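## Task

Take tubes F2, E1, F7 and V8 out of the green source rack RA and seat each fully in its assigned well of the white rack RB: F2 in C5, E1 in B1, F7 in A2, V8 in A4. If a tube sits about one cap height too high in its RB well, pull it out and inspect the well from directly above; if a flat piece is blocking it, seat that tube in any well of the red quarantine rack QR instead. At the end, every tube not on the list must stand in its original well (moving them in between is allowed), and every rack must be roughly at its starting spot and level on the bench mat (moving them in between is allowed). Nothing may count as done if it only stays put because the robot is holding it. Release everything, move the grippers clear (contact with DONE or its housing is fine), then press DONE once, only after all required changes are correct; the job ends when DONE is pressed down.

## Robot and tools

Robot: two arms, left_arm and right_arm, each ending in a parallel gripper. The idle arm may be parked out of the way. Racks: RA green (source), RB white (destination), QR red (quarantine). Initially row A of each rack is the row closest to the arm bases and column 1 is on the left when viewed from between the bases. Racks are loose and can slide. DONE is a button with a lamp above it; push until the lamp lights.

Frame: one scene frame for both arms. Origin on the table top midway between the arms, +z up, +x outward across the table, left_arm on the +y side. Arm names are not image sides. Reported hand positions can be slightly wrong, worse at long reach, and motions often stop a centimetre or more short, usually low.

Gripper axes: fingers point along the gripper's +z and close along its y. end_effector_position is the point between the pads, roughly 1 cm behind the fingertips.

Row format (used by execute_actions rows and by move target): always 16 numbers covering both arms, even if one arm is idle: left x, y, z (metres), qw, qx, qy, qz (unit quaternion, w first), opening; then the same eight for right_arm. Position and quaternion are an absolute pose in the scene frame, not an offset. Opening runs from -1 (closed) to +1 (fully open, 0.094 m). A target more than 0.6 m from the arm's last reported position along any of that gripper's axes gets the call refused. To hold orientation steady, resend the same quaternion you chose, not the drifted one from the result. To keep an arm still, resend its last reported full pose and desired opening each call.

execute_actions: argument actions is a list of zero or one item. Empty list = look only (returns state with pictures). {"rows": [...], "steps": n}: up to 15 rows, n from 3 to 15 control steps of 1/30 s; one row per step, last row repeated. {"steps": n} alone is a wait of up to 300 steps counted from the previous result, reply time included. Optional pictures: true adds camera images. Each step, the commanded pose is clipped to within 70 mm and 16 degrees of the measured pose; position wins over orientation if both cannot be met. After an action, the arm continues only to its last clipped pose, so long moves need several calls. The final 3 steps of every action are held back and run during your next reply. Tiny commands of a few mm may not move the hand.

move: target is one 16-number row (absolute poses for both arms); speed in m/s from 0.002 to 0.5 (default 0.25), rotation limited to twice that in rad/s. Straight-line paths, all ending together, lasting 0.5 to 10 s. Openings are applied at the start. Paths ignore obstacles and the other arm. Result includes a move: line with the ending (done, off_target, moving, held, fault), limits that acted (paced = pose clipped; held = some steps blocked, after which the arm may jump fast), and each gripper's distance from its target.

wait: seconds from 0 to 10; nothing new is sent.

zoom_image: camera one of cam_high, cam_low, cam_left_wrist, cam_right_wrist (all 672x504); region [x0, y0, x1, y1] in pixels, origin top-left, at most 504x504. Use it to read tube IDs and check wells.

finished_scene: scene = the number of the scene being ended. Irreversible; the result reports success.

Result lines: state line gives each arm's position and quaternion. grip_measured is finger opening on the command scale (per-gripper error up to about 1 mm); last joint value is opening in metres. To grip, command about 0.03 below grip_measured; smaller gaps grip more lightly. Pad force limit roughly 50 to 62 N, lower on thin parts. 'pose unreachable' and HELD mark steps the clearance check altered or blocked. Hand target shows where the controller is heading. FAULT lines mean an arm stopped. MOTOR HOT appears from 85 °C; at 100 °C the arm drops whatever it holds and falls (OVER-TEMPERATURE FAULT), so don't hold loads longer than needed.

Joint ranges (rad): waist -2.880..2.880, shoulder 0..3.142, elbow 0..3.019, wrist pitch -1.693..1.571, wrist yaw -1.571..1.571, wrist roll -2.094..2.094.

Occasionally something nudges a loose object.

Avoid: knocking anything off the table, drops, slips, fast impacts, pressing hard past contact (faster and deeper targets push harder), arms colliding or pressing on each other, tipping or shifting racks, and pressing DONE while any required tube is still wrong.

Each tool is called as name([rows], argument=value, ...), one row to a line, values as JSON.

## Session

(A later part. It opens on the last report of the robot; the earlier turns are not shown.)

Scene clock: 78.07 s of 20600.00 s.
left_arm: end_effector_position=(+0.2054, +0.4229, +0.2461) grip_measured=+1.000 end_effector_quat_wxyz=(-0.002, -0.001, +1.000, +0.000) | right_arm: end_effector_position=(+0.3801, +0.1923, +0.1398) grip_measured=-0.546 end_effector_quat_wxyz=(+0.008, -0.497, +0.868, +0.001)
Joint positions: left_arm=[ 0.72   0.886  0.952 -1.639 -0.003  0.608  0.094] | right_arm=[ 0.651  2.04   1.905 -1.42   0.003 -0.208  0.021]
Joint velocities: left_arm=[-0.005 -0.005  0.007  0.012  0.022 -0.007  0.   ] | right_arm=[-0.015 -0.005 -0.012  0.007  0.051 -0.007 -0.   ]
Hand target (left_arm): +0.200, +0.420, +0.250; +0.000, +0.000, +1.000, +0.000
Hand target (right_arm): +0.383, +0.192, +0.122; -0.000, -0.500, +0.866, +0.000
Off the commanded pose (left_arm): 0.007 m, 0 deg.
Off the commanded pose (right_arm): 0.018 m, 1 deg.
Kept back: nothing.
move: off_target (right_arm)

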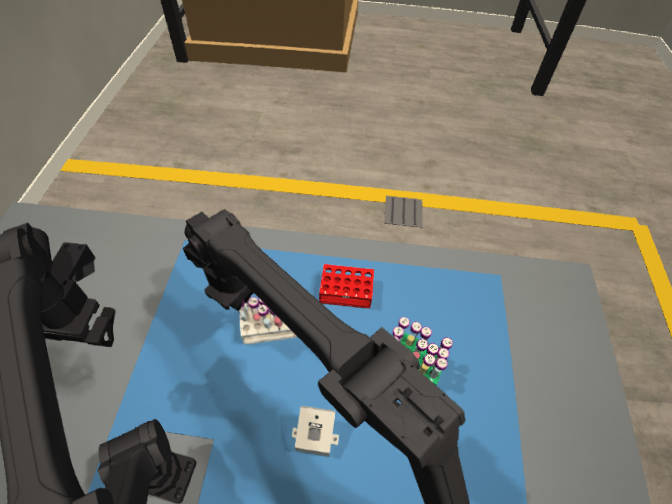

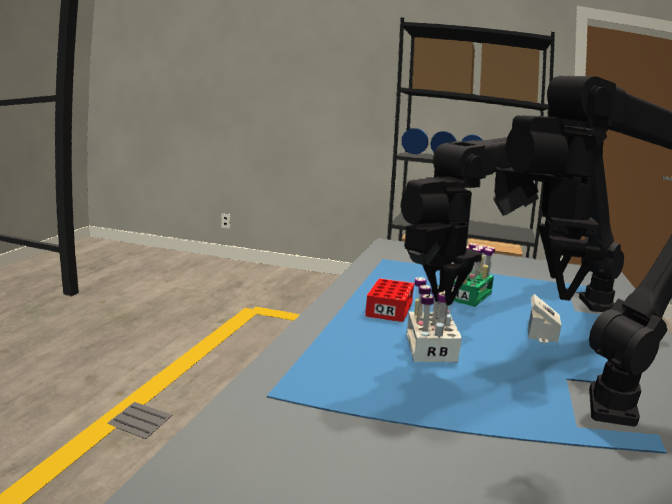

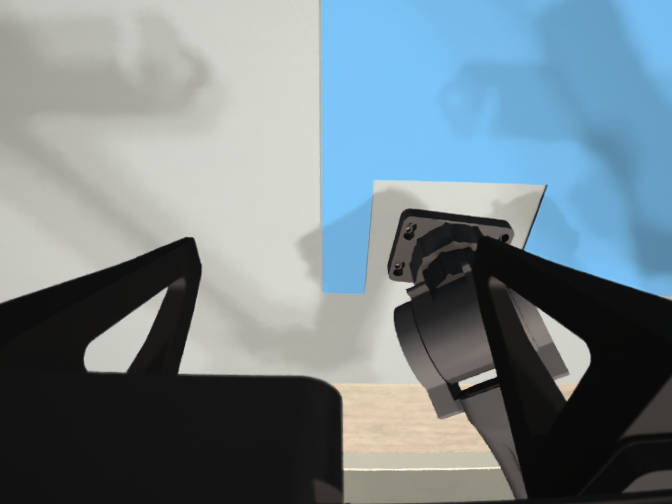

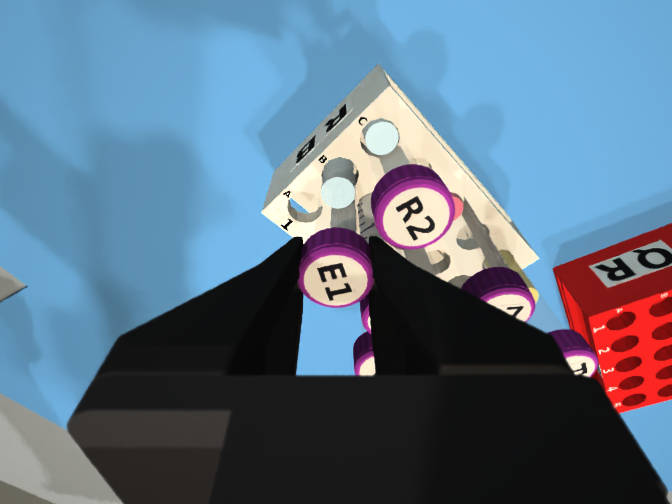

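move(target=[0.2,0.42,0.25,0,0,1,0,1,0.38,0.1923,0.138,0.008,-0.5,0.866,0,-0.45], speed=0.03)

move(target=[0.2,0.42,0.25,0,0,1,0,1,0.39,0.203,0.21,0.03,-0.5,0.866,0,-0.45], speed=0.1)

move(target=[0.2,0.42,0.25,0,0,1,0,1,0.318,-0.25,0.19,0,0.552,0.834,0,-0.43], speed=0.4)

zoom_image(camera="cam_low", region=[380,240,490,370])

Scene clock: 79.00 s of 20600.00 s.
left_arm: end_effector_position=(+0.2054, +0.4229, +0.2461) grip_measured=+1.000 end_effector_quat_wxyz=(-0.002, -0.001, +1.000, +0.000) | right_arm: end_effector_position=(+0.3801, +0.1923, +0.1398) grip_measured=-0.452 end_effector_quat_wxyz=(+0.008, -0.497, +0.868, +0.001)
Joint positions: left_arm=[ 0.72   0.886  0.952 -1.639 -0.003  0.608  0.094] | right_arm=[ 0.651  2.04   1.905 -1.42   0.003 -0.208  0.026]
Joint velocities: left_arm=[-0.005  0.005 -0.007  0.022 -0.022 -0.022  0.   ] | right_arm=[ 0.005 -0.015 -0.017  0.002 -0.066 -0.022 -0.001]
Hand target (left_arm): +0.200, +0.420, +0.250; +0.000, +0.000, +1.000, +0.000
Hand target (right_arm): +0.380, +0.192, +0.138; +0.008, -0.500, +0.866, -0.000
Off the commanded pose (left_arm): 0.007 m, 0 deg.
Off the commanded pose (right_arm): 0.002 m, 0 deg.
Kept back: nothing.
move: done

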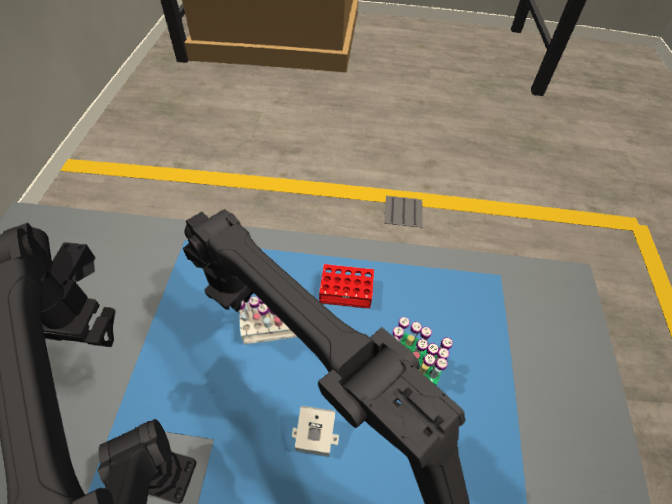

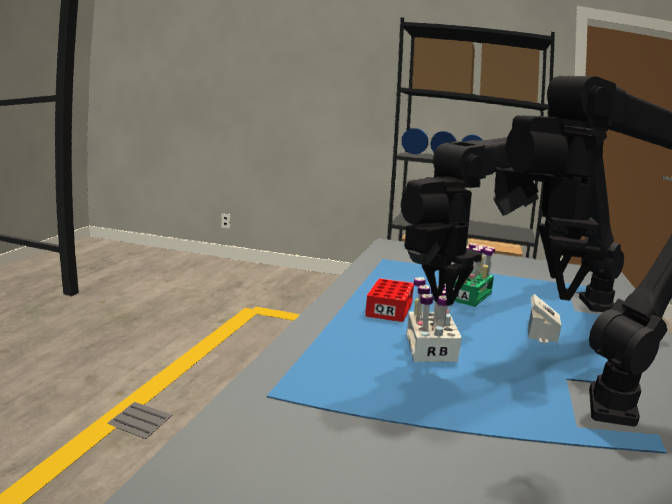

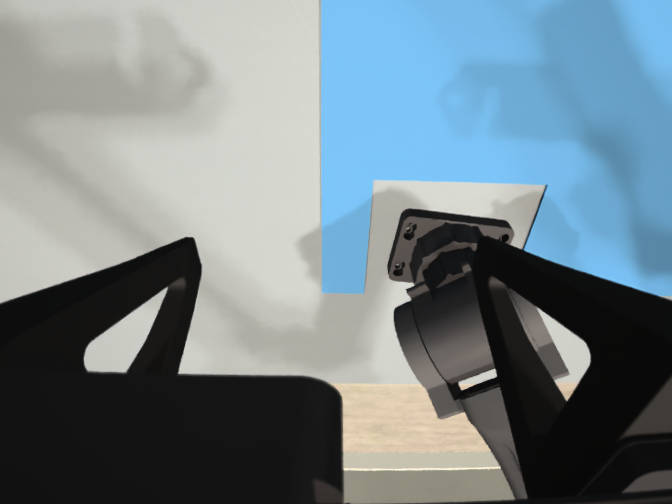

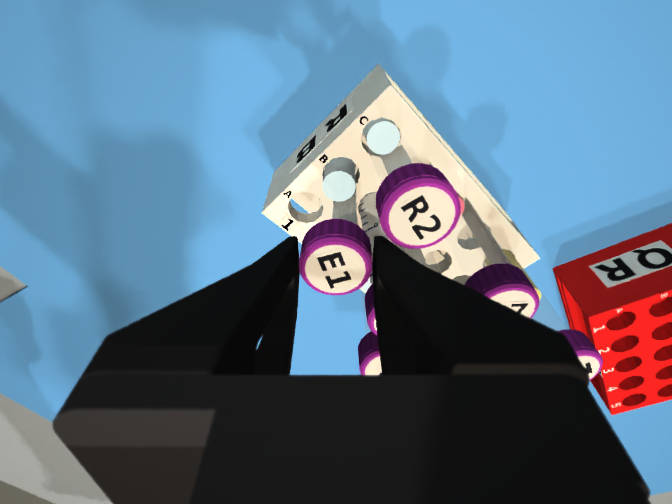

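Scene clock: 80.10 s of 20600.00 s.
left_arm: end_effector_position=(+0.2054, +0.4229, +0.2461) grip_measured=+1.000 end_effector_quat_wxyz=(-0.002, -0.001, +1.000, +0.000) | right_arm: end_effector_position=(+0.3828, +0.1923, +0.1856) grip_measured=-0.452 end_effector_quat_wxyz=(+0.006, -0.497, +0.868, -0.006)
Joint positions: left_arm=[ 0.72   0.886  0.952 -1.639 -0.003  0.608  0.094] | right_arm=[ 0.651  2.04   2.025 -1.547  0.015 -0.208  0.026]
Joint velocities: left_arm=[-0.015 -0.005 -0.002 -0.007 -0.022 -0.051  0.   ] | right_arm=[-0.005 -0.024  0.002 -0.017  0.051 -0.007 -0.001]
Hand target (left_arm): +0.200, +0.420, +0.250; +0.000, +0.000, +1.000, +0.000
Hand target (right_arm): +0.389, +0.201, +0.210; +0.031, -0.500, +0.866, +0.000
Off the commanded pose (left_arm): 0.007 m, 0 deg.
Off the commanded pose (right_arm): 0.028 m, 3 deg.
Kept back: nothing.
move: off_target (right_arm)

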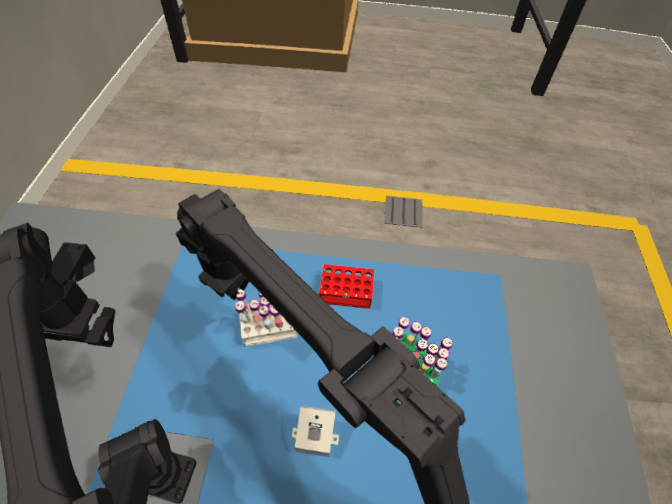

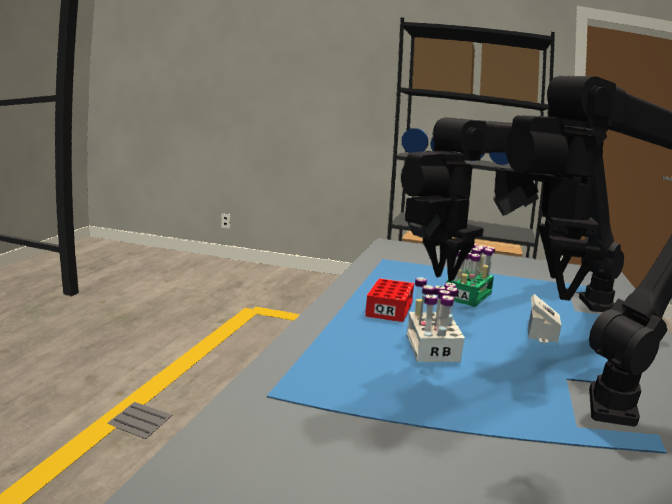

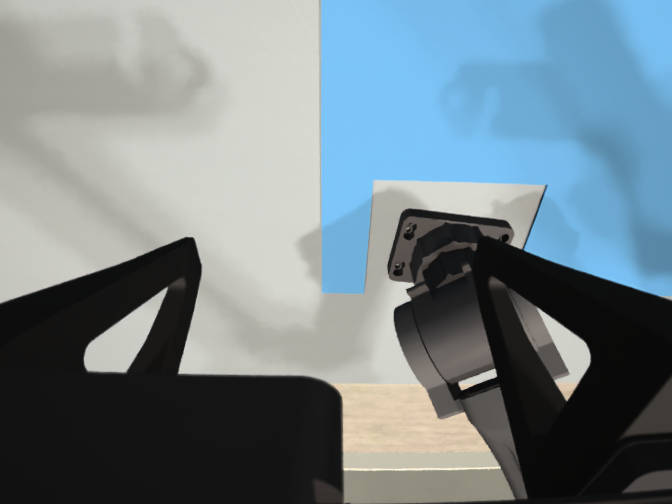

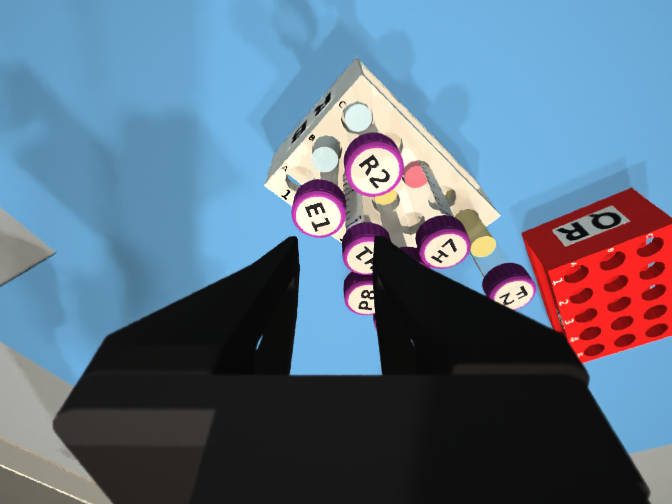

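Scene clock: 83.40 s of 20600.00 s.
left_arm: end_effector_position=(+0.2054, +0.4229, +0.2461) grip_measured=+1.000 end_effector_quat_wxyz=(-0.002, -0.001, +1.000, +0.000) | right_arm: end_effector_position=(+0.3117, -0.2488, +0.1859) grip_measured=-0.432 end_effector_quat_wxyz=(-0.001, +0.546, +0.838, -0.006)
Joint positions: left_arm=[ 0.72   0.886  0.952 -1.639 -0.003  0.608  0.094] | right_arm=[-0.098  1.312  1.095 -1.363  0.007  1.24   0.027]
Joint velocities: left_arm=[-0.015 -0.005 -0.007  0.012 -0.051 -0.037  0.   ] | right_arm=[ 0.005 -0.005  0.017 -0.002  0.051  0.051 -0.001]
Hand target (left_arm): +0.200, +0.420, +0.250; +0.000, +0.000, +1.000, +0.000
Hand target (right_arm): +0.309, -0.247, +0.187; +0.002, +0.552, +0.834, -0.001
Off the commanded pose (left_arm): 0.007 m, 0 deg.
Off the commanded pose (right_arm): 0.008 m, 1 deg.
Kept back: nothing.
move: done

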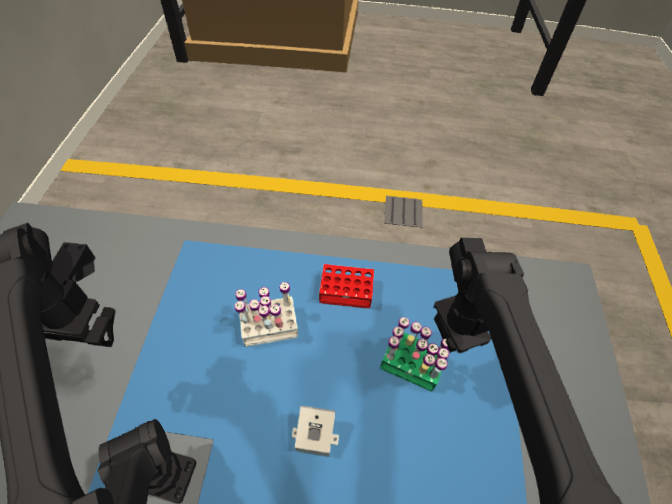

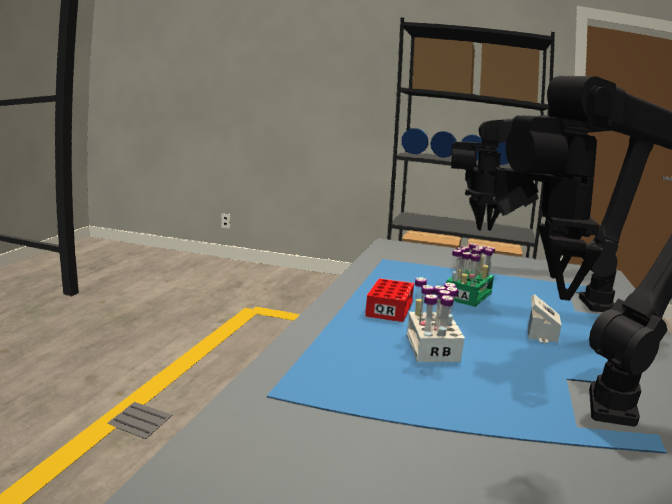

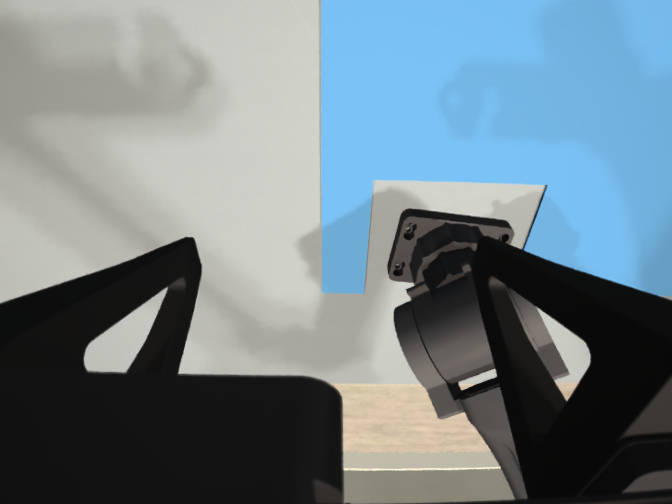

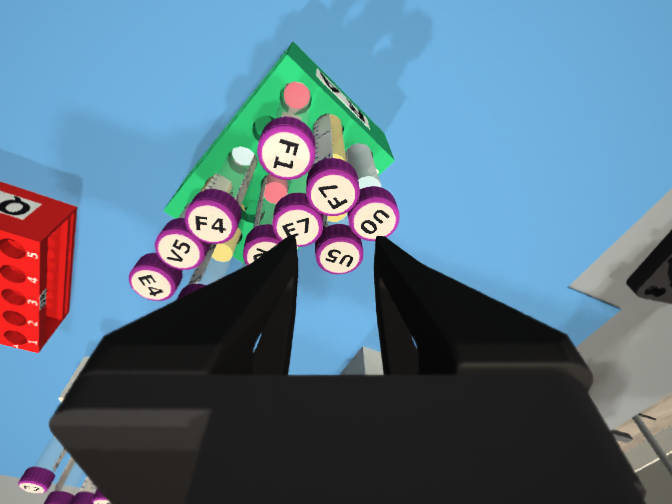

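Region (380, 240, 490, 370) of cam_low's 672x504 image, scaled by 3.877, with more detail than that image has; it fills the left 426 columns of this view, and the rest is white.

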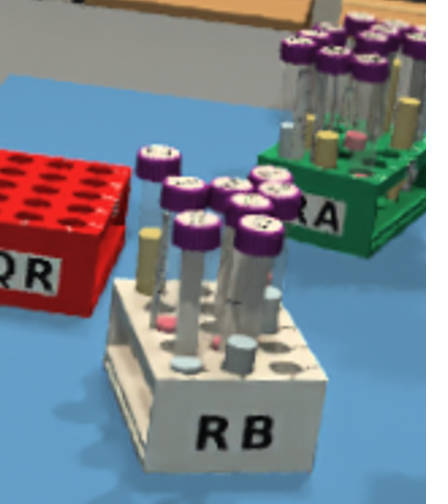

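move(target=[0.2,0.42,0.25,0,0,1,0,1,0.313,-0.255,0.141,0,0.48,0.877,0,-0.44], speed=0.08)

Scene clock: 85.00 s of 20600.00 s.
left_arm: end_effector_position=(+0.2054, +0.4229, +0.2461) grip_measured=+1.000 end_effector_quat_wxyz=(-0.002, -0.001, +1.000, +0.000) | right_arm: end_effector_position=(+0.3128, -0.2524, +0.1483) grip_measured=-0.438 end_effector_quat_wxyz=(+0.005, +0.484, +0.875, +0.001)
Joint positions: left_arm=[ 0.72   0.886  0.952 -1.639 -0.003  0.608  0.094] | right_arm=[-0.11   1.33   1.009 -1.241  0.003  1.082  0.026]
Joint velocities: left_arm=[-0.005 -0.015  0.002  0.012 -0.022 -0.022  0.   ] | right_arm=[ 0.005 -0.024  0.017  0.012 -0.081  0.007  0.   ]
Hand target (left_arm): +0.200, +0.420, +0.250; +0.000, +0.000, +1.000, +0.000
Hand target (right_arm): +0.313, -0.255, +0.141; -0.000, +0.480, +0.877, -0.000
Off the commanded pose (left_arm): 0.007 m, 0 deg.
Off the commanded pose (right_arm): 0.008 m, 1 deg.
Kept back: nothing.
move: done

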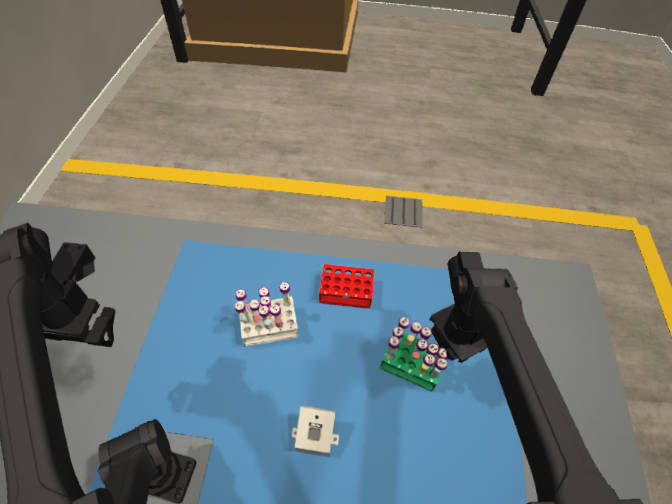

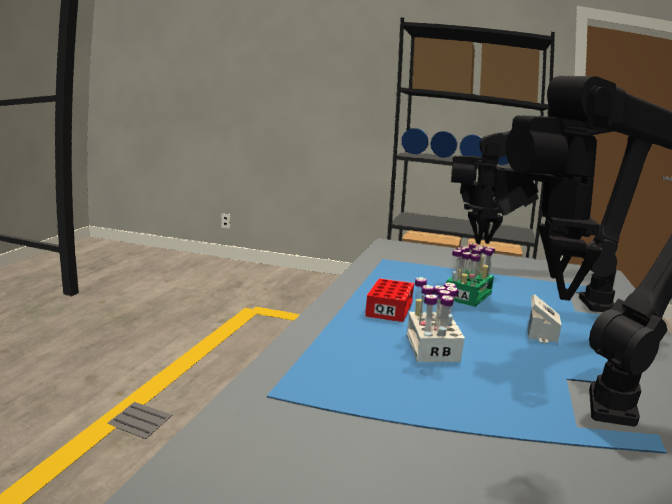

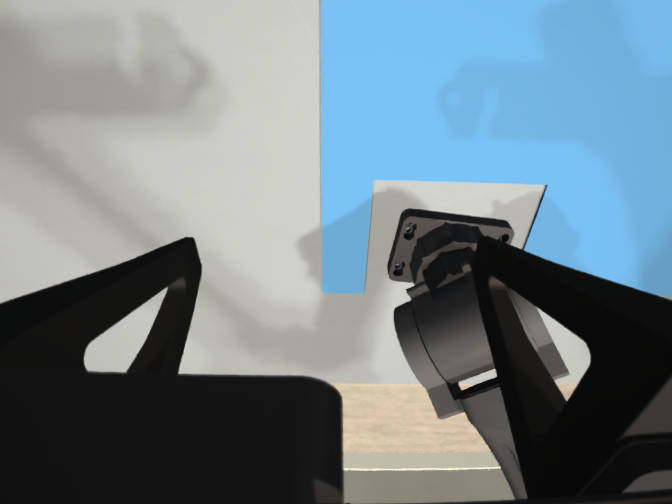

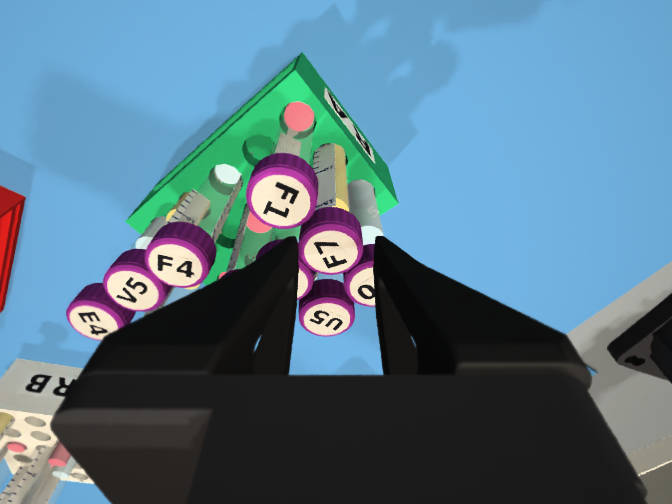

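move(target=[0.2,0.42,0.25,0,0,1,0,1,0.317,-0.2524,0.119,0,0.51,0.86,0,-0.43], speed=0.03)

Scene clock: 86.53 s of 20600.00 s.
left_arm: end_effector_position=(+0.2054, +0.4229, +0.2461) grip_measured=+1.000 end_effector_quat_wxyz=(-0.002, -0.001, +1.000, +0.000) | right_arm: end_effector_position=(+0.3213, -0.2516, +0.1419) grip_measured=-0.432 end_effector_quat_wxyz=(+0.018, +0.501, +0.865, +0.011)
Joint positions: left_arm=[ 0.72   0.886  0.952 -1.639 -0.003  0.608  0.094] | right_arm=[-0.11   1.337  0.998 -1.19   0.002  1.123  0.027]
Joint velocities: left_arm=[-0.024 -0.005 -0.007  0.007  0.066 -0.037  0.   ] | right_arm=[-0.005 -0.005 -0.027 -0.002  0.022  0.081 -0.002]
Hand target (left_arm): +0.200, +0.420, +0.250; +0.000, +0.000, +1.000, +0.000
Hand target (right_arm): +0.316, -0.252, +0.120; -0.000, +0.510, +0.860, -0.000
Off the commanded pose (left_arm): 0.007 m, 0 deg.
Off the commanded pose (right_arm): 0.023 m, 3 deg.
Kept back: nothing.
move: off_target (right_arm)

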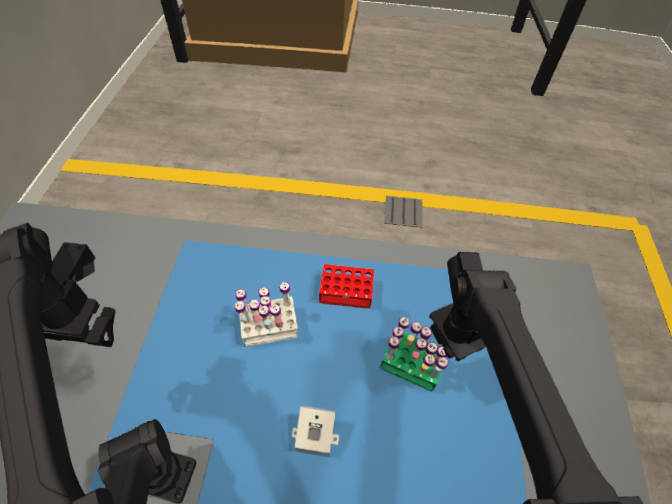

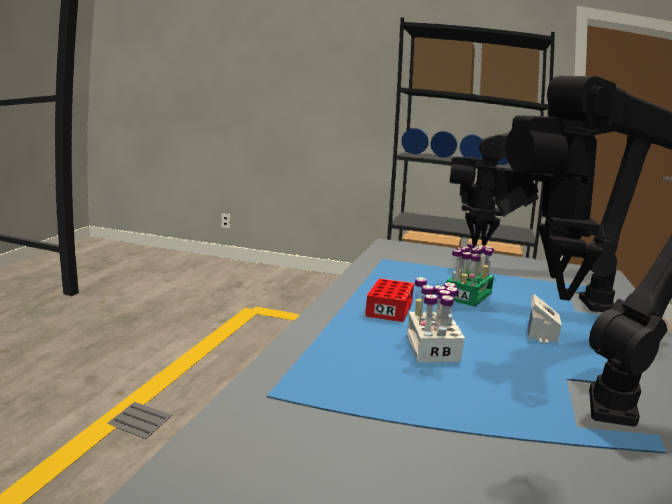

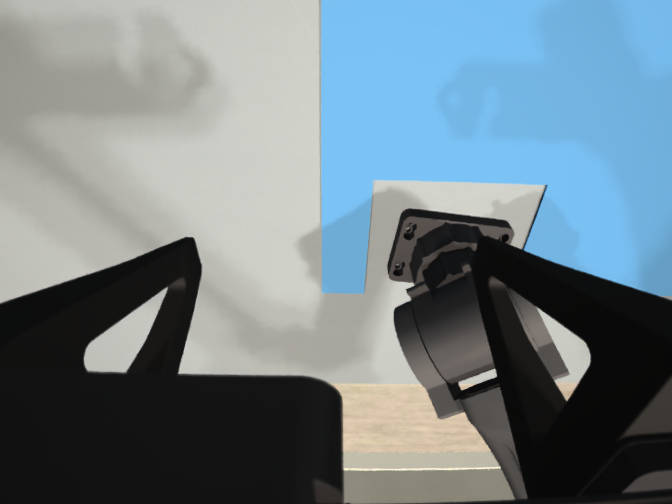

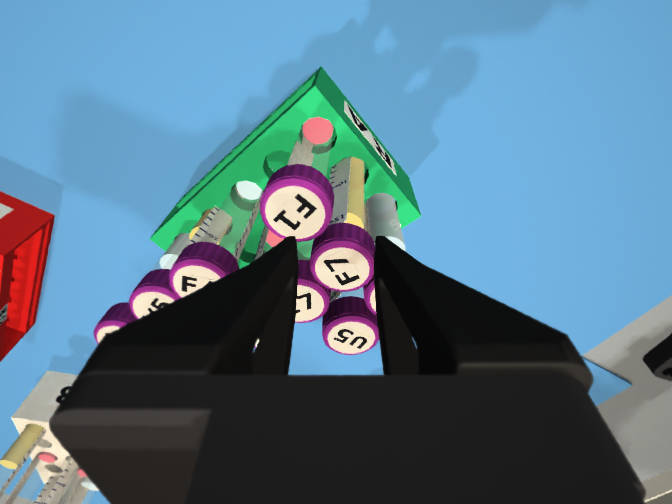

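move(target=[0.2,0.42,0.25,0,0,1,0,1,0.32,-0.2535,0.143,0.012,0.56,0.828,0.008,-0.41], speed=0.08)

move(target=[0.2,0.42,0.25,0,0,1,0,1,0.318,-0.2535,0.119,0,0.56,0.828,0,-0.41], speed=0.03)

Scene clock: 87.97 s of 20600.00 s.
left_arm: end_effector_position=(+0.2054, +0.4229, +0.2461) grip_measured=+1.000 end_effector_quat_wxyz=(-0.002, -0.001, +1.000, +0.000) | right_arm: end_effector_position=(+0.3198, -0.2517, +0.1424) grip_measured=-0.412 end_effector_quat_wxyz=(+0.015, +0.551, +0.834, +0.010)
Joint positions: left_arm=[ 0.72   0.886  0.952 -1.639 -0.003  0.608  0.094] | right_arm=[-0.11   1.336  0.998 -1.196  0.002  1.239  0.028]
Joint velocities: left_arm=[-0.005 -0.005  0.002  0.002  0.051  0.037  0.   ] | right_arm=[-0.005 -0.005  0.012  0.007  0.066  0.022 -0.001]
Hand target (left_arm): +0.200, +0.420, +0.250; +0.000, +0.000, +1.000, +0.000
Hand target (right_arm): +0.320, -0.253, +0.143; +0.012, +0.560, +0.828, +0.008
Off the commanded pose (left_arm): 0.007 m, 0 deg.
Off the commanded pose (right_arm): 0.002 m, 1 deg.
Kept back: nothing.
move: done

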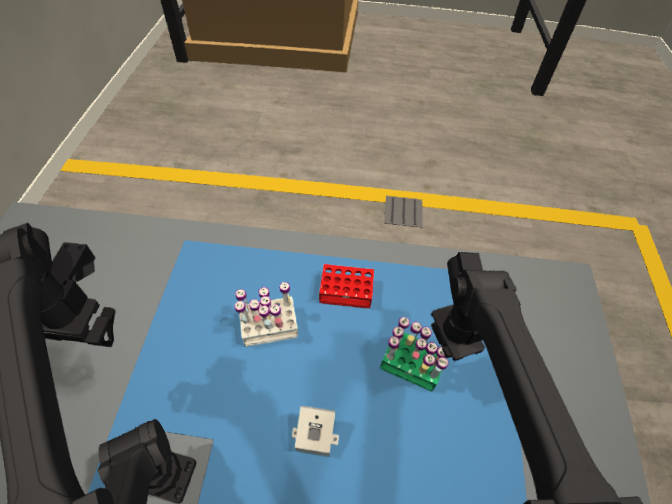

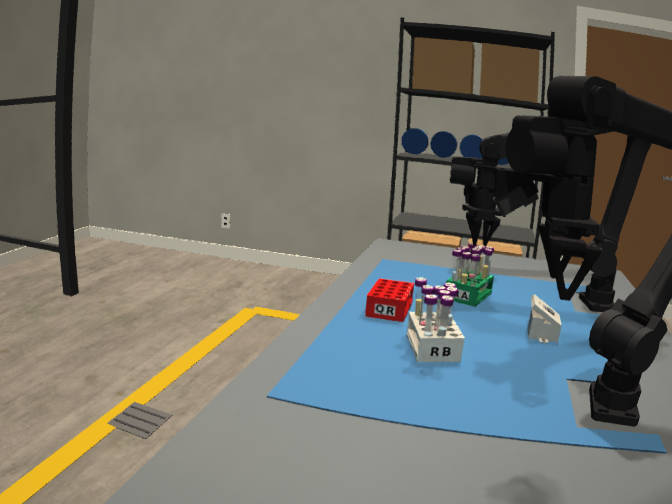

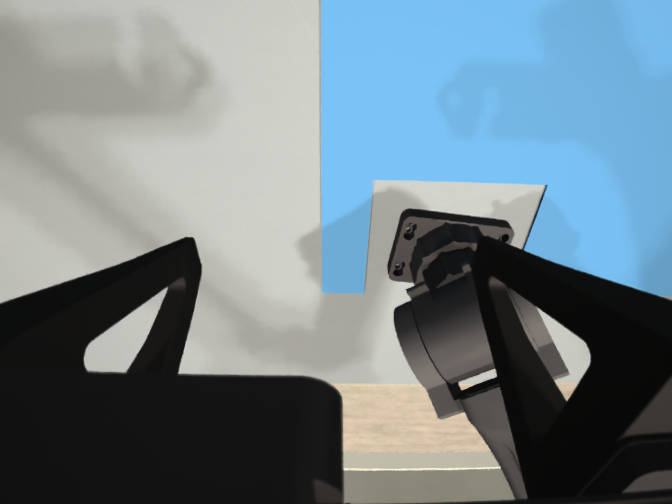

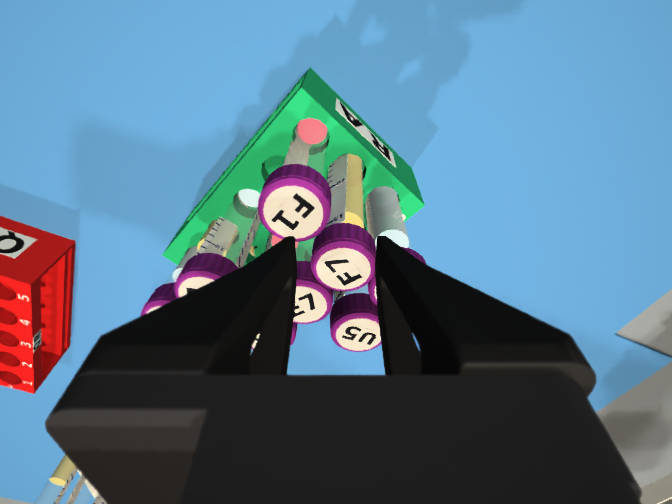

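Scene clock: 88.97 s of 20600.00 s.
left_arm: end_effector_position=(+0.2054, +0.4229, +0.2461) grip_measured=+1.000 end_effector_quat_wxyz=(-0.002, -0.001, +1.000, +0.000) | right_arm: end_effector_position=(+0.3213, -0.2520, +0.1423) grip_measured=-0.412 end_effector_quat_wxyz=(+0.018, +0.551, +0.834, +0.012)
Joint positions: left_arm=[ 0.72   0.886  0.952 -1.639 -0.003  0.608  0.094] | right_arm=[-0.111  1.336  0.998 -1.19   0.003  1.24   0.028]
Joint velocities: left_arm=[-0.024 -0.005 -0.007 -0.002 -0.007 -0.022  0.   ] | right_arm=[ 0.005 -0.005 -0.017  0.007 -0.066 -0.022 -0.   ]
Hand target (left_arm): +0.200, +0.420, +0.250; +0.000, +0.000, +1.000, +0.000
Hand target (right_arm): +0.317, -0.254, +0.120; +0.000, +0.560, +0.828, -0.000
Off the commanded pose (left_arm): 0.007 m, 0 deg.
Off the commanded pose (right_arm): 0.024 m, 3 deg.
Kept back: nothing.
move: off_target (right_arm)

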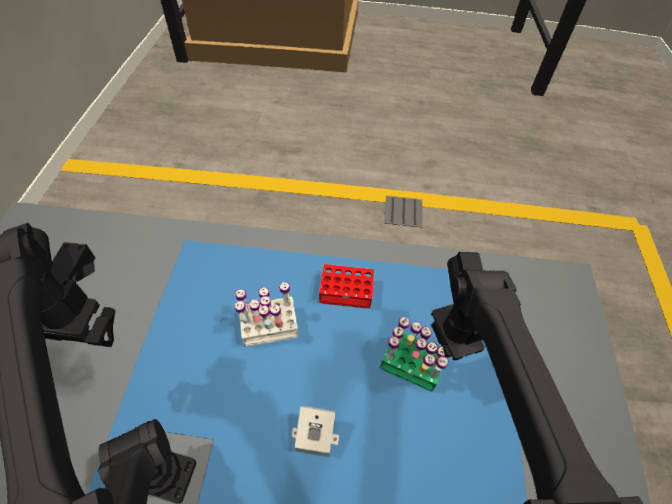

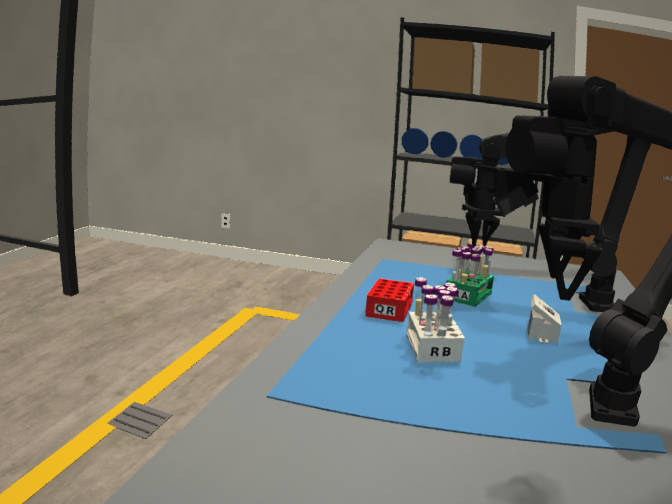

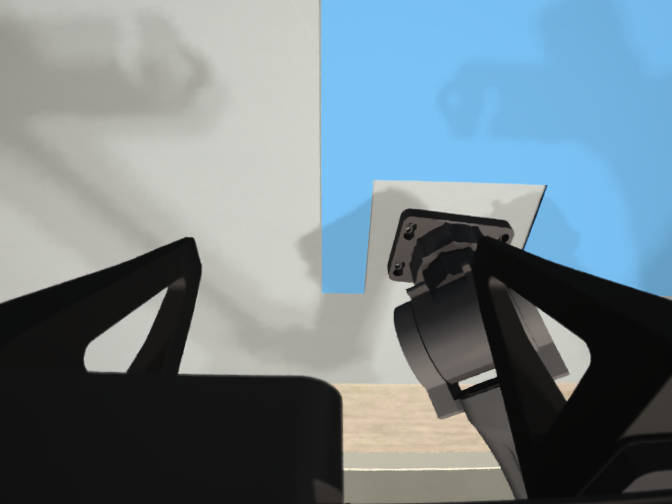

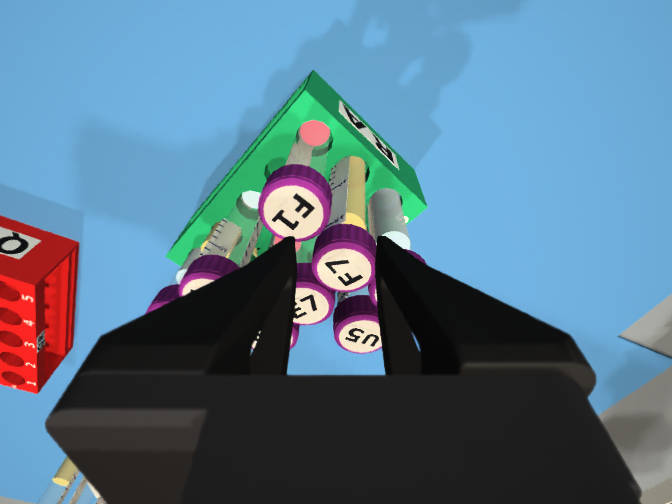

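move(target=[0.2,0.42,0.25,0,0,1,0,1,0.33,-0.253,0.19,0.02,0.47,0.882,0.011,-0.1], speed=0.08)

Scene clock: 90.73 s of 20600.00 s.
left_arm: end_effector_position=(+0.2054, +0.4229, +0.2461) grip_measured=+1.000 end_effector_quat_wxyz=(-0.002, -0.001, +1.000, +0.000) | right_arm: end_effector_position=(+0.3119, -0.2527, +0.1638) grip_measured=-0.102 end_effector_quat_wxyz=(-0.005, +0.476, +0.880, -0.005)
Joint positions: left_arm=[ 0.72   0.886  0.952 -1.639 -0.003  0.608  0.094] | right_arm=[-0.111  1.33   1.052 -1.307  0.003  1.063  0.042]
Joint velocities: left_arm=[ 0.005 -0.015 -0.007 -0.012  0.022 -0.007  0.   ] | right_arm=[-0.005 -0.005 -0.007 -0.007  0.037 -0.081  0.001]
Hand target (left_arm): +0.200, +0.420, +0.250; +0.000, +0.000, +1.000, +0.000
Hand target (right_arm): +0.328, -0.253, +0.190; +0.020, +0.470, +0.882, +0.011
Off the commanded pose (left_arm): 0.007 m, 0 deg.
Off the commanded pose (right_arm): 0.032 m, 4 deg.
Kept back: nothing.
move: off_target (right_arm)

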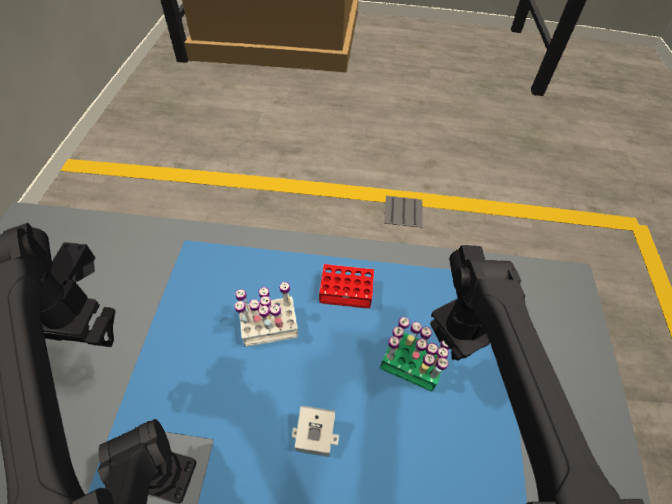

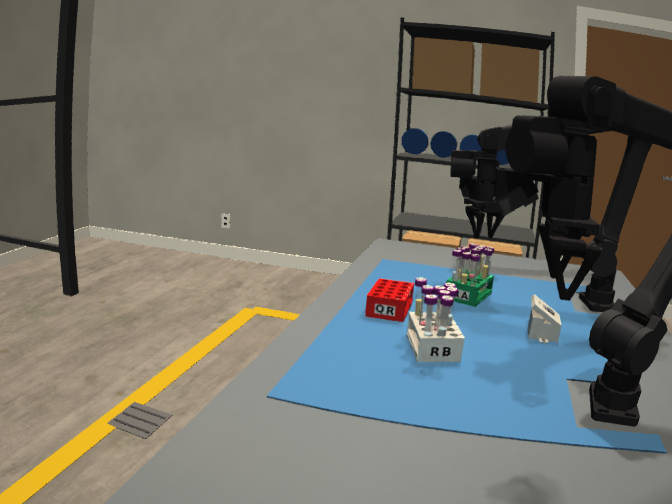

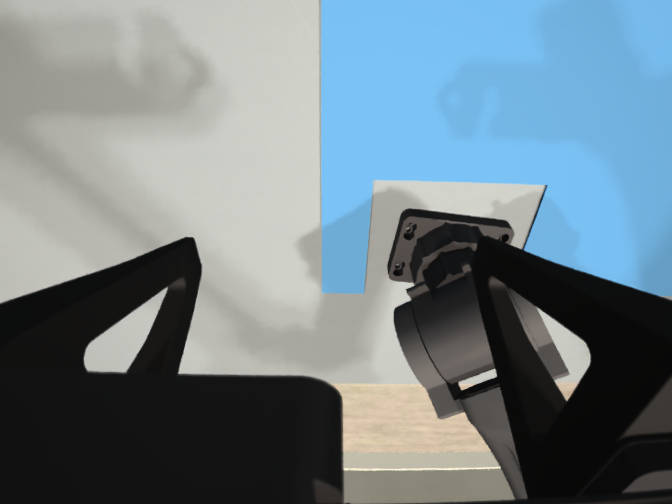

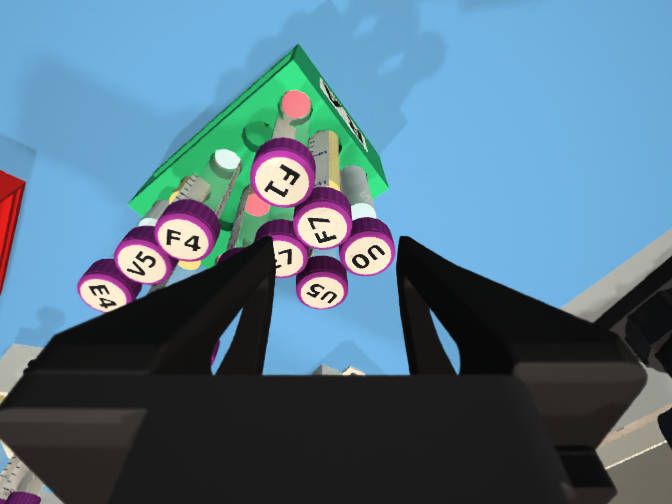

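move(target=[0.2,0.42,0.25,0,0,1,0,1,0.317,-0.2527,0.119,0,0.476,0.88,0,0.22], speed=0.03)

Scene clock: 92.77 s of 20600.00 s.
left_arm: end_effector_position=(+0.2054, +0.4228, +0.2461) grip_measured=+1.000 end_effector_quat_wxyz=(-0.002, -0.001, +1.000, +0.000) | right_arm: end_effector_position=(+0.3179, -0.2523, +0.1271) grip_measured=+0.218 end_effector_quat_wxyz=(+0.006, +0.474, +0.880, +0.002)
Joint positions: left_arm=[ 0.72   0.886  0.952 -1.639 -0.002  0.608  0.094] | right_arm=[-0.111  1.362  0.981 -1.178  0.003  1.06   0.057]
Joint velocities: left_arm=[-0.005 -0.015 -0.017 -0.002  0.007 -0.037  0.   ] | right_arm=[-0.005  0.005  0.007  0.012  0.081 -0.007 -0.   ]
Hand target (left_arm): +0.200, +0.420, +0.250; +0.000, +0.000, +1.000, -0.000
Hand target (right_arm): +0.317, -0.253, +0.119; -0.000, +0.476, +0.880, +0.000
Off the commanded pose (left_arm): 0.007 m, 0 deg.
Off the commanded pose (right_arm): 0.008 m, 1 deg.
Kept back: nothing.
move: done

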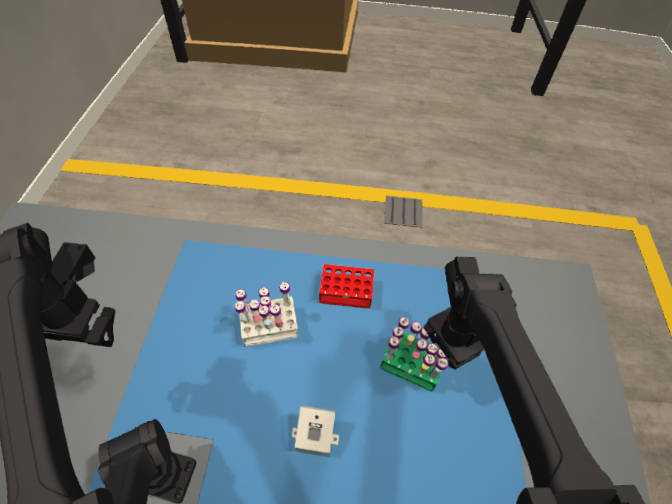

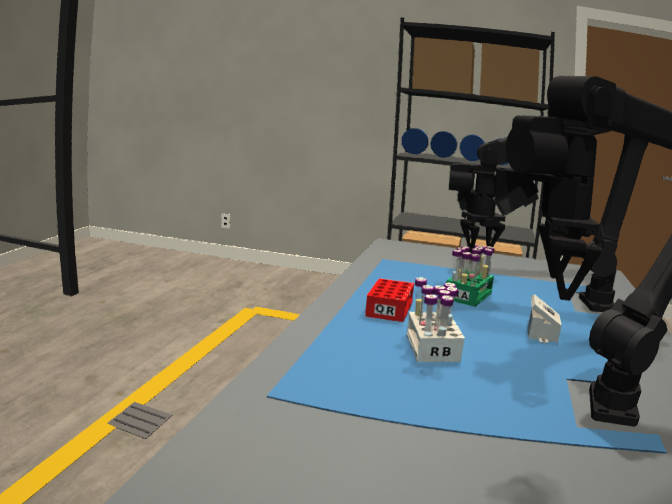

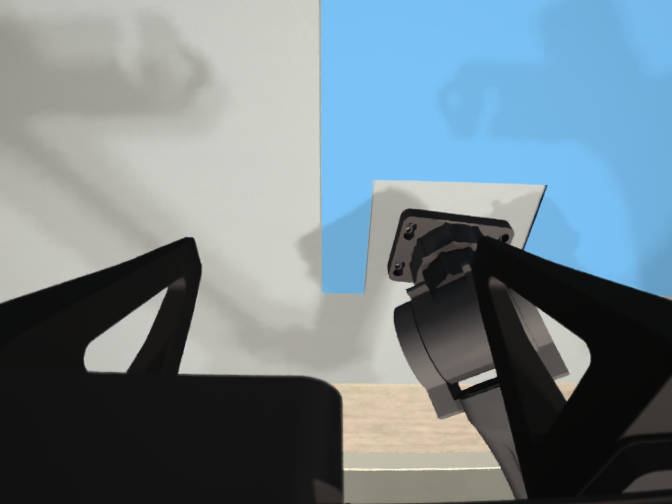

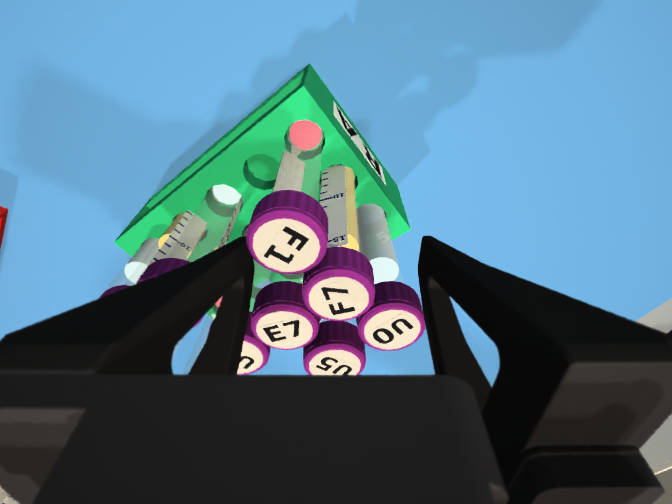

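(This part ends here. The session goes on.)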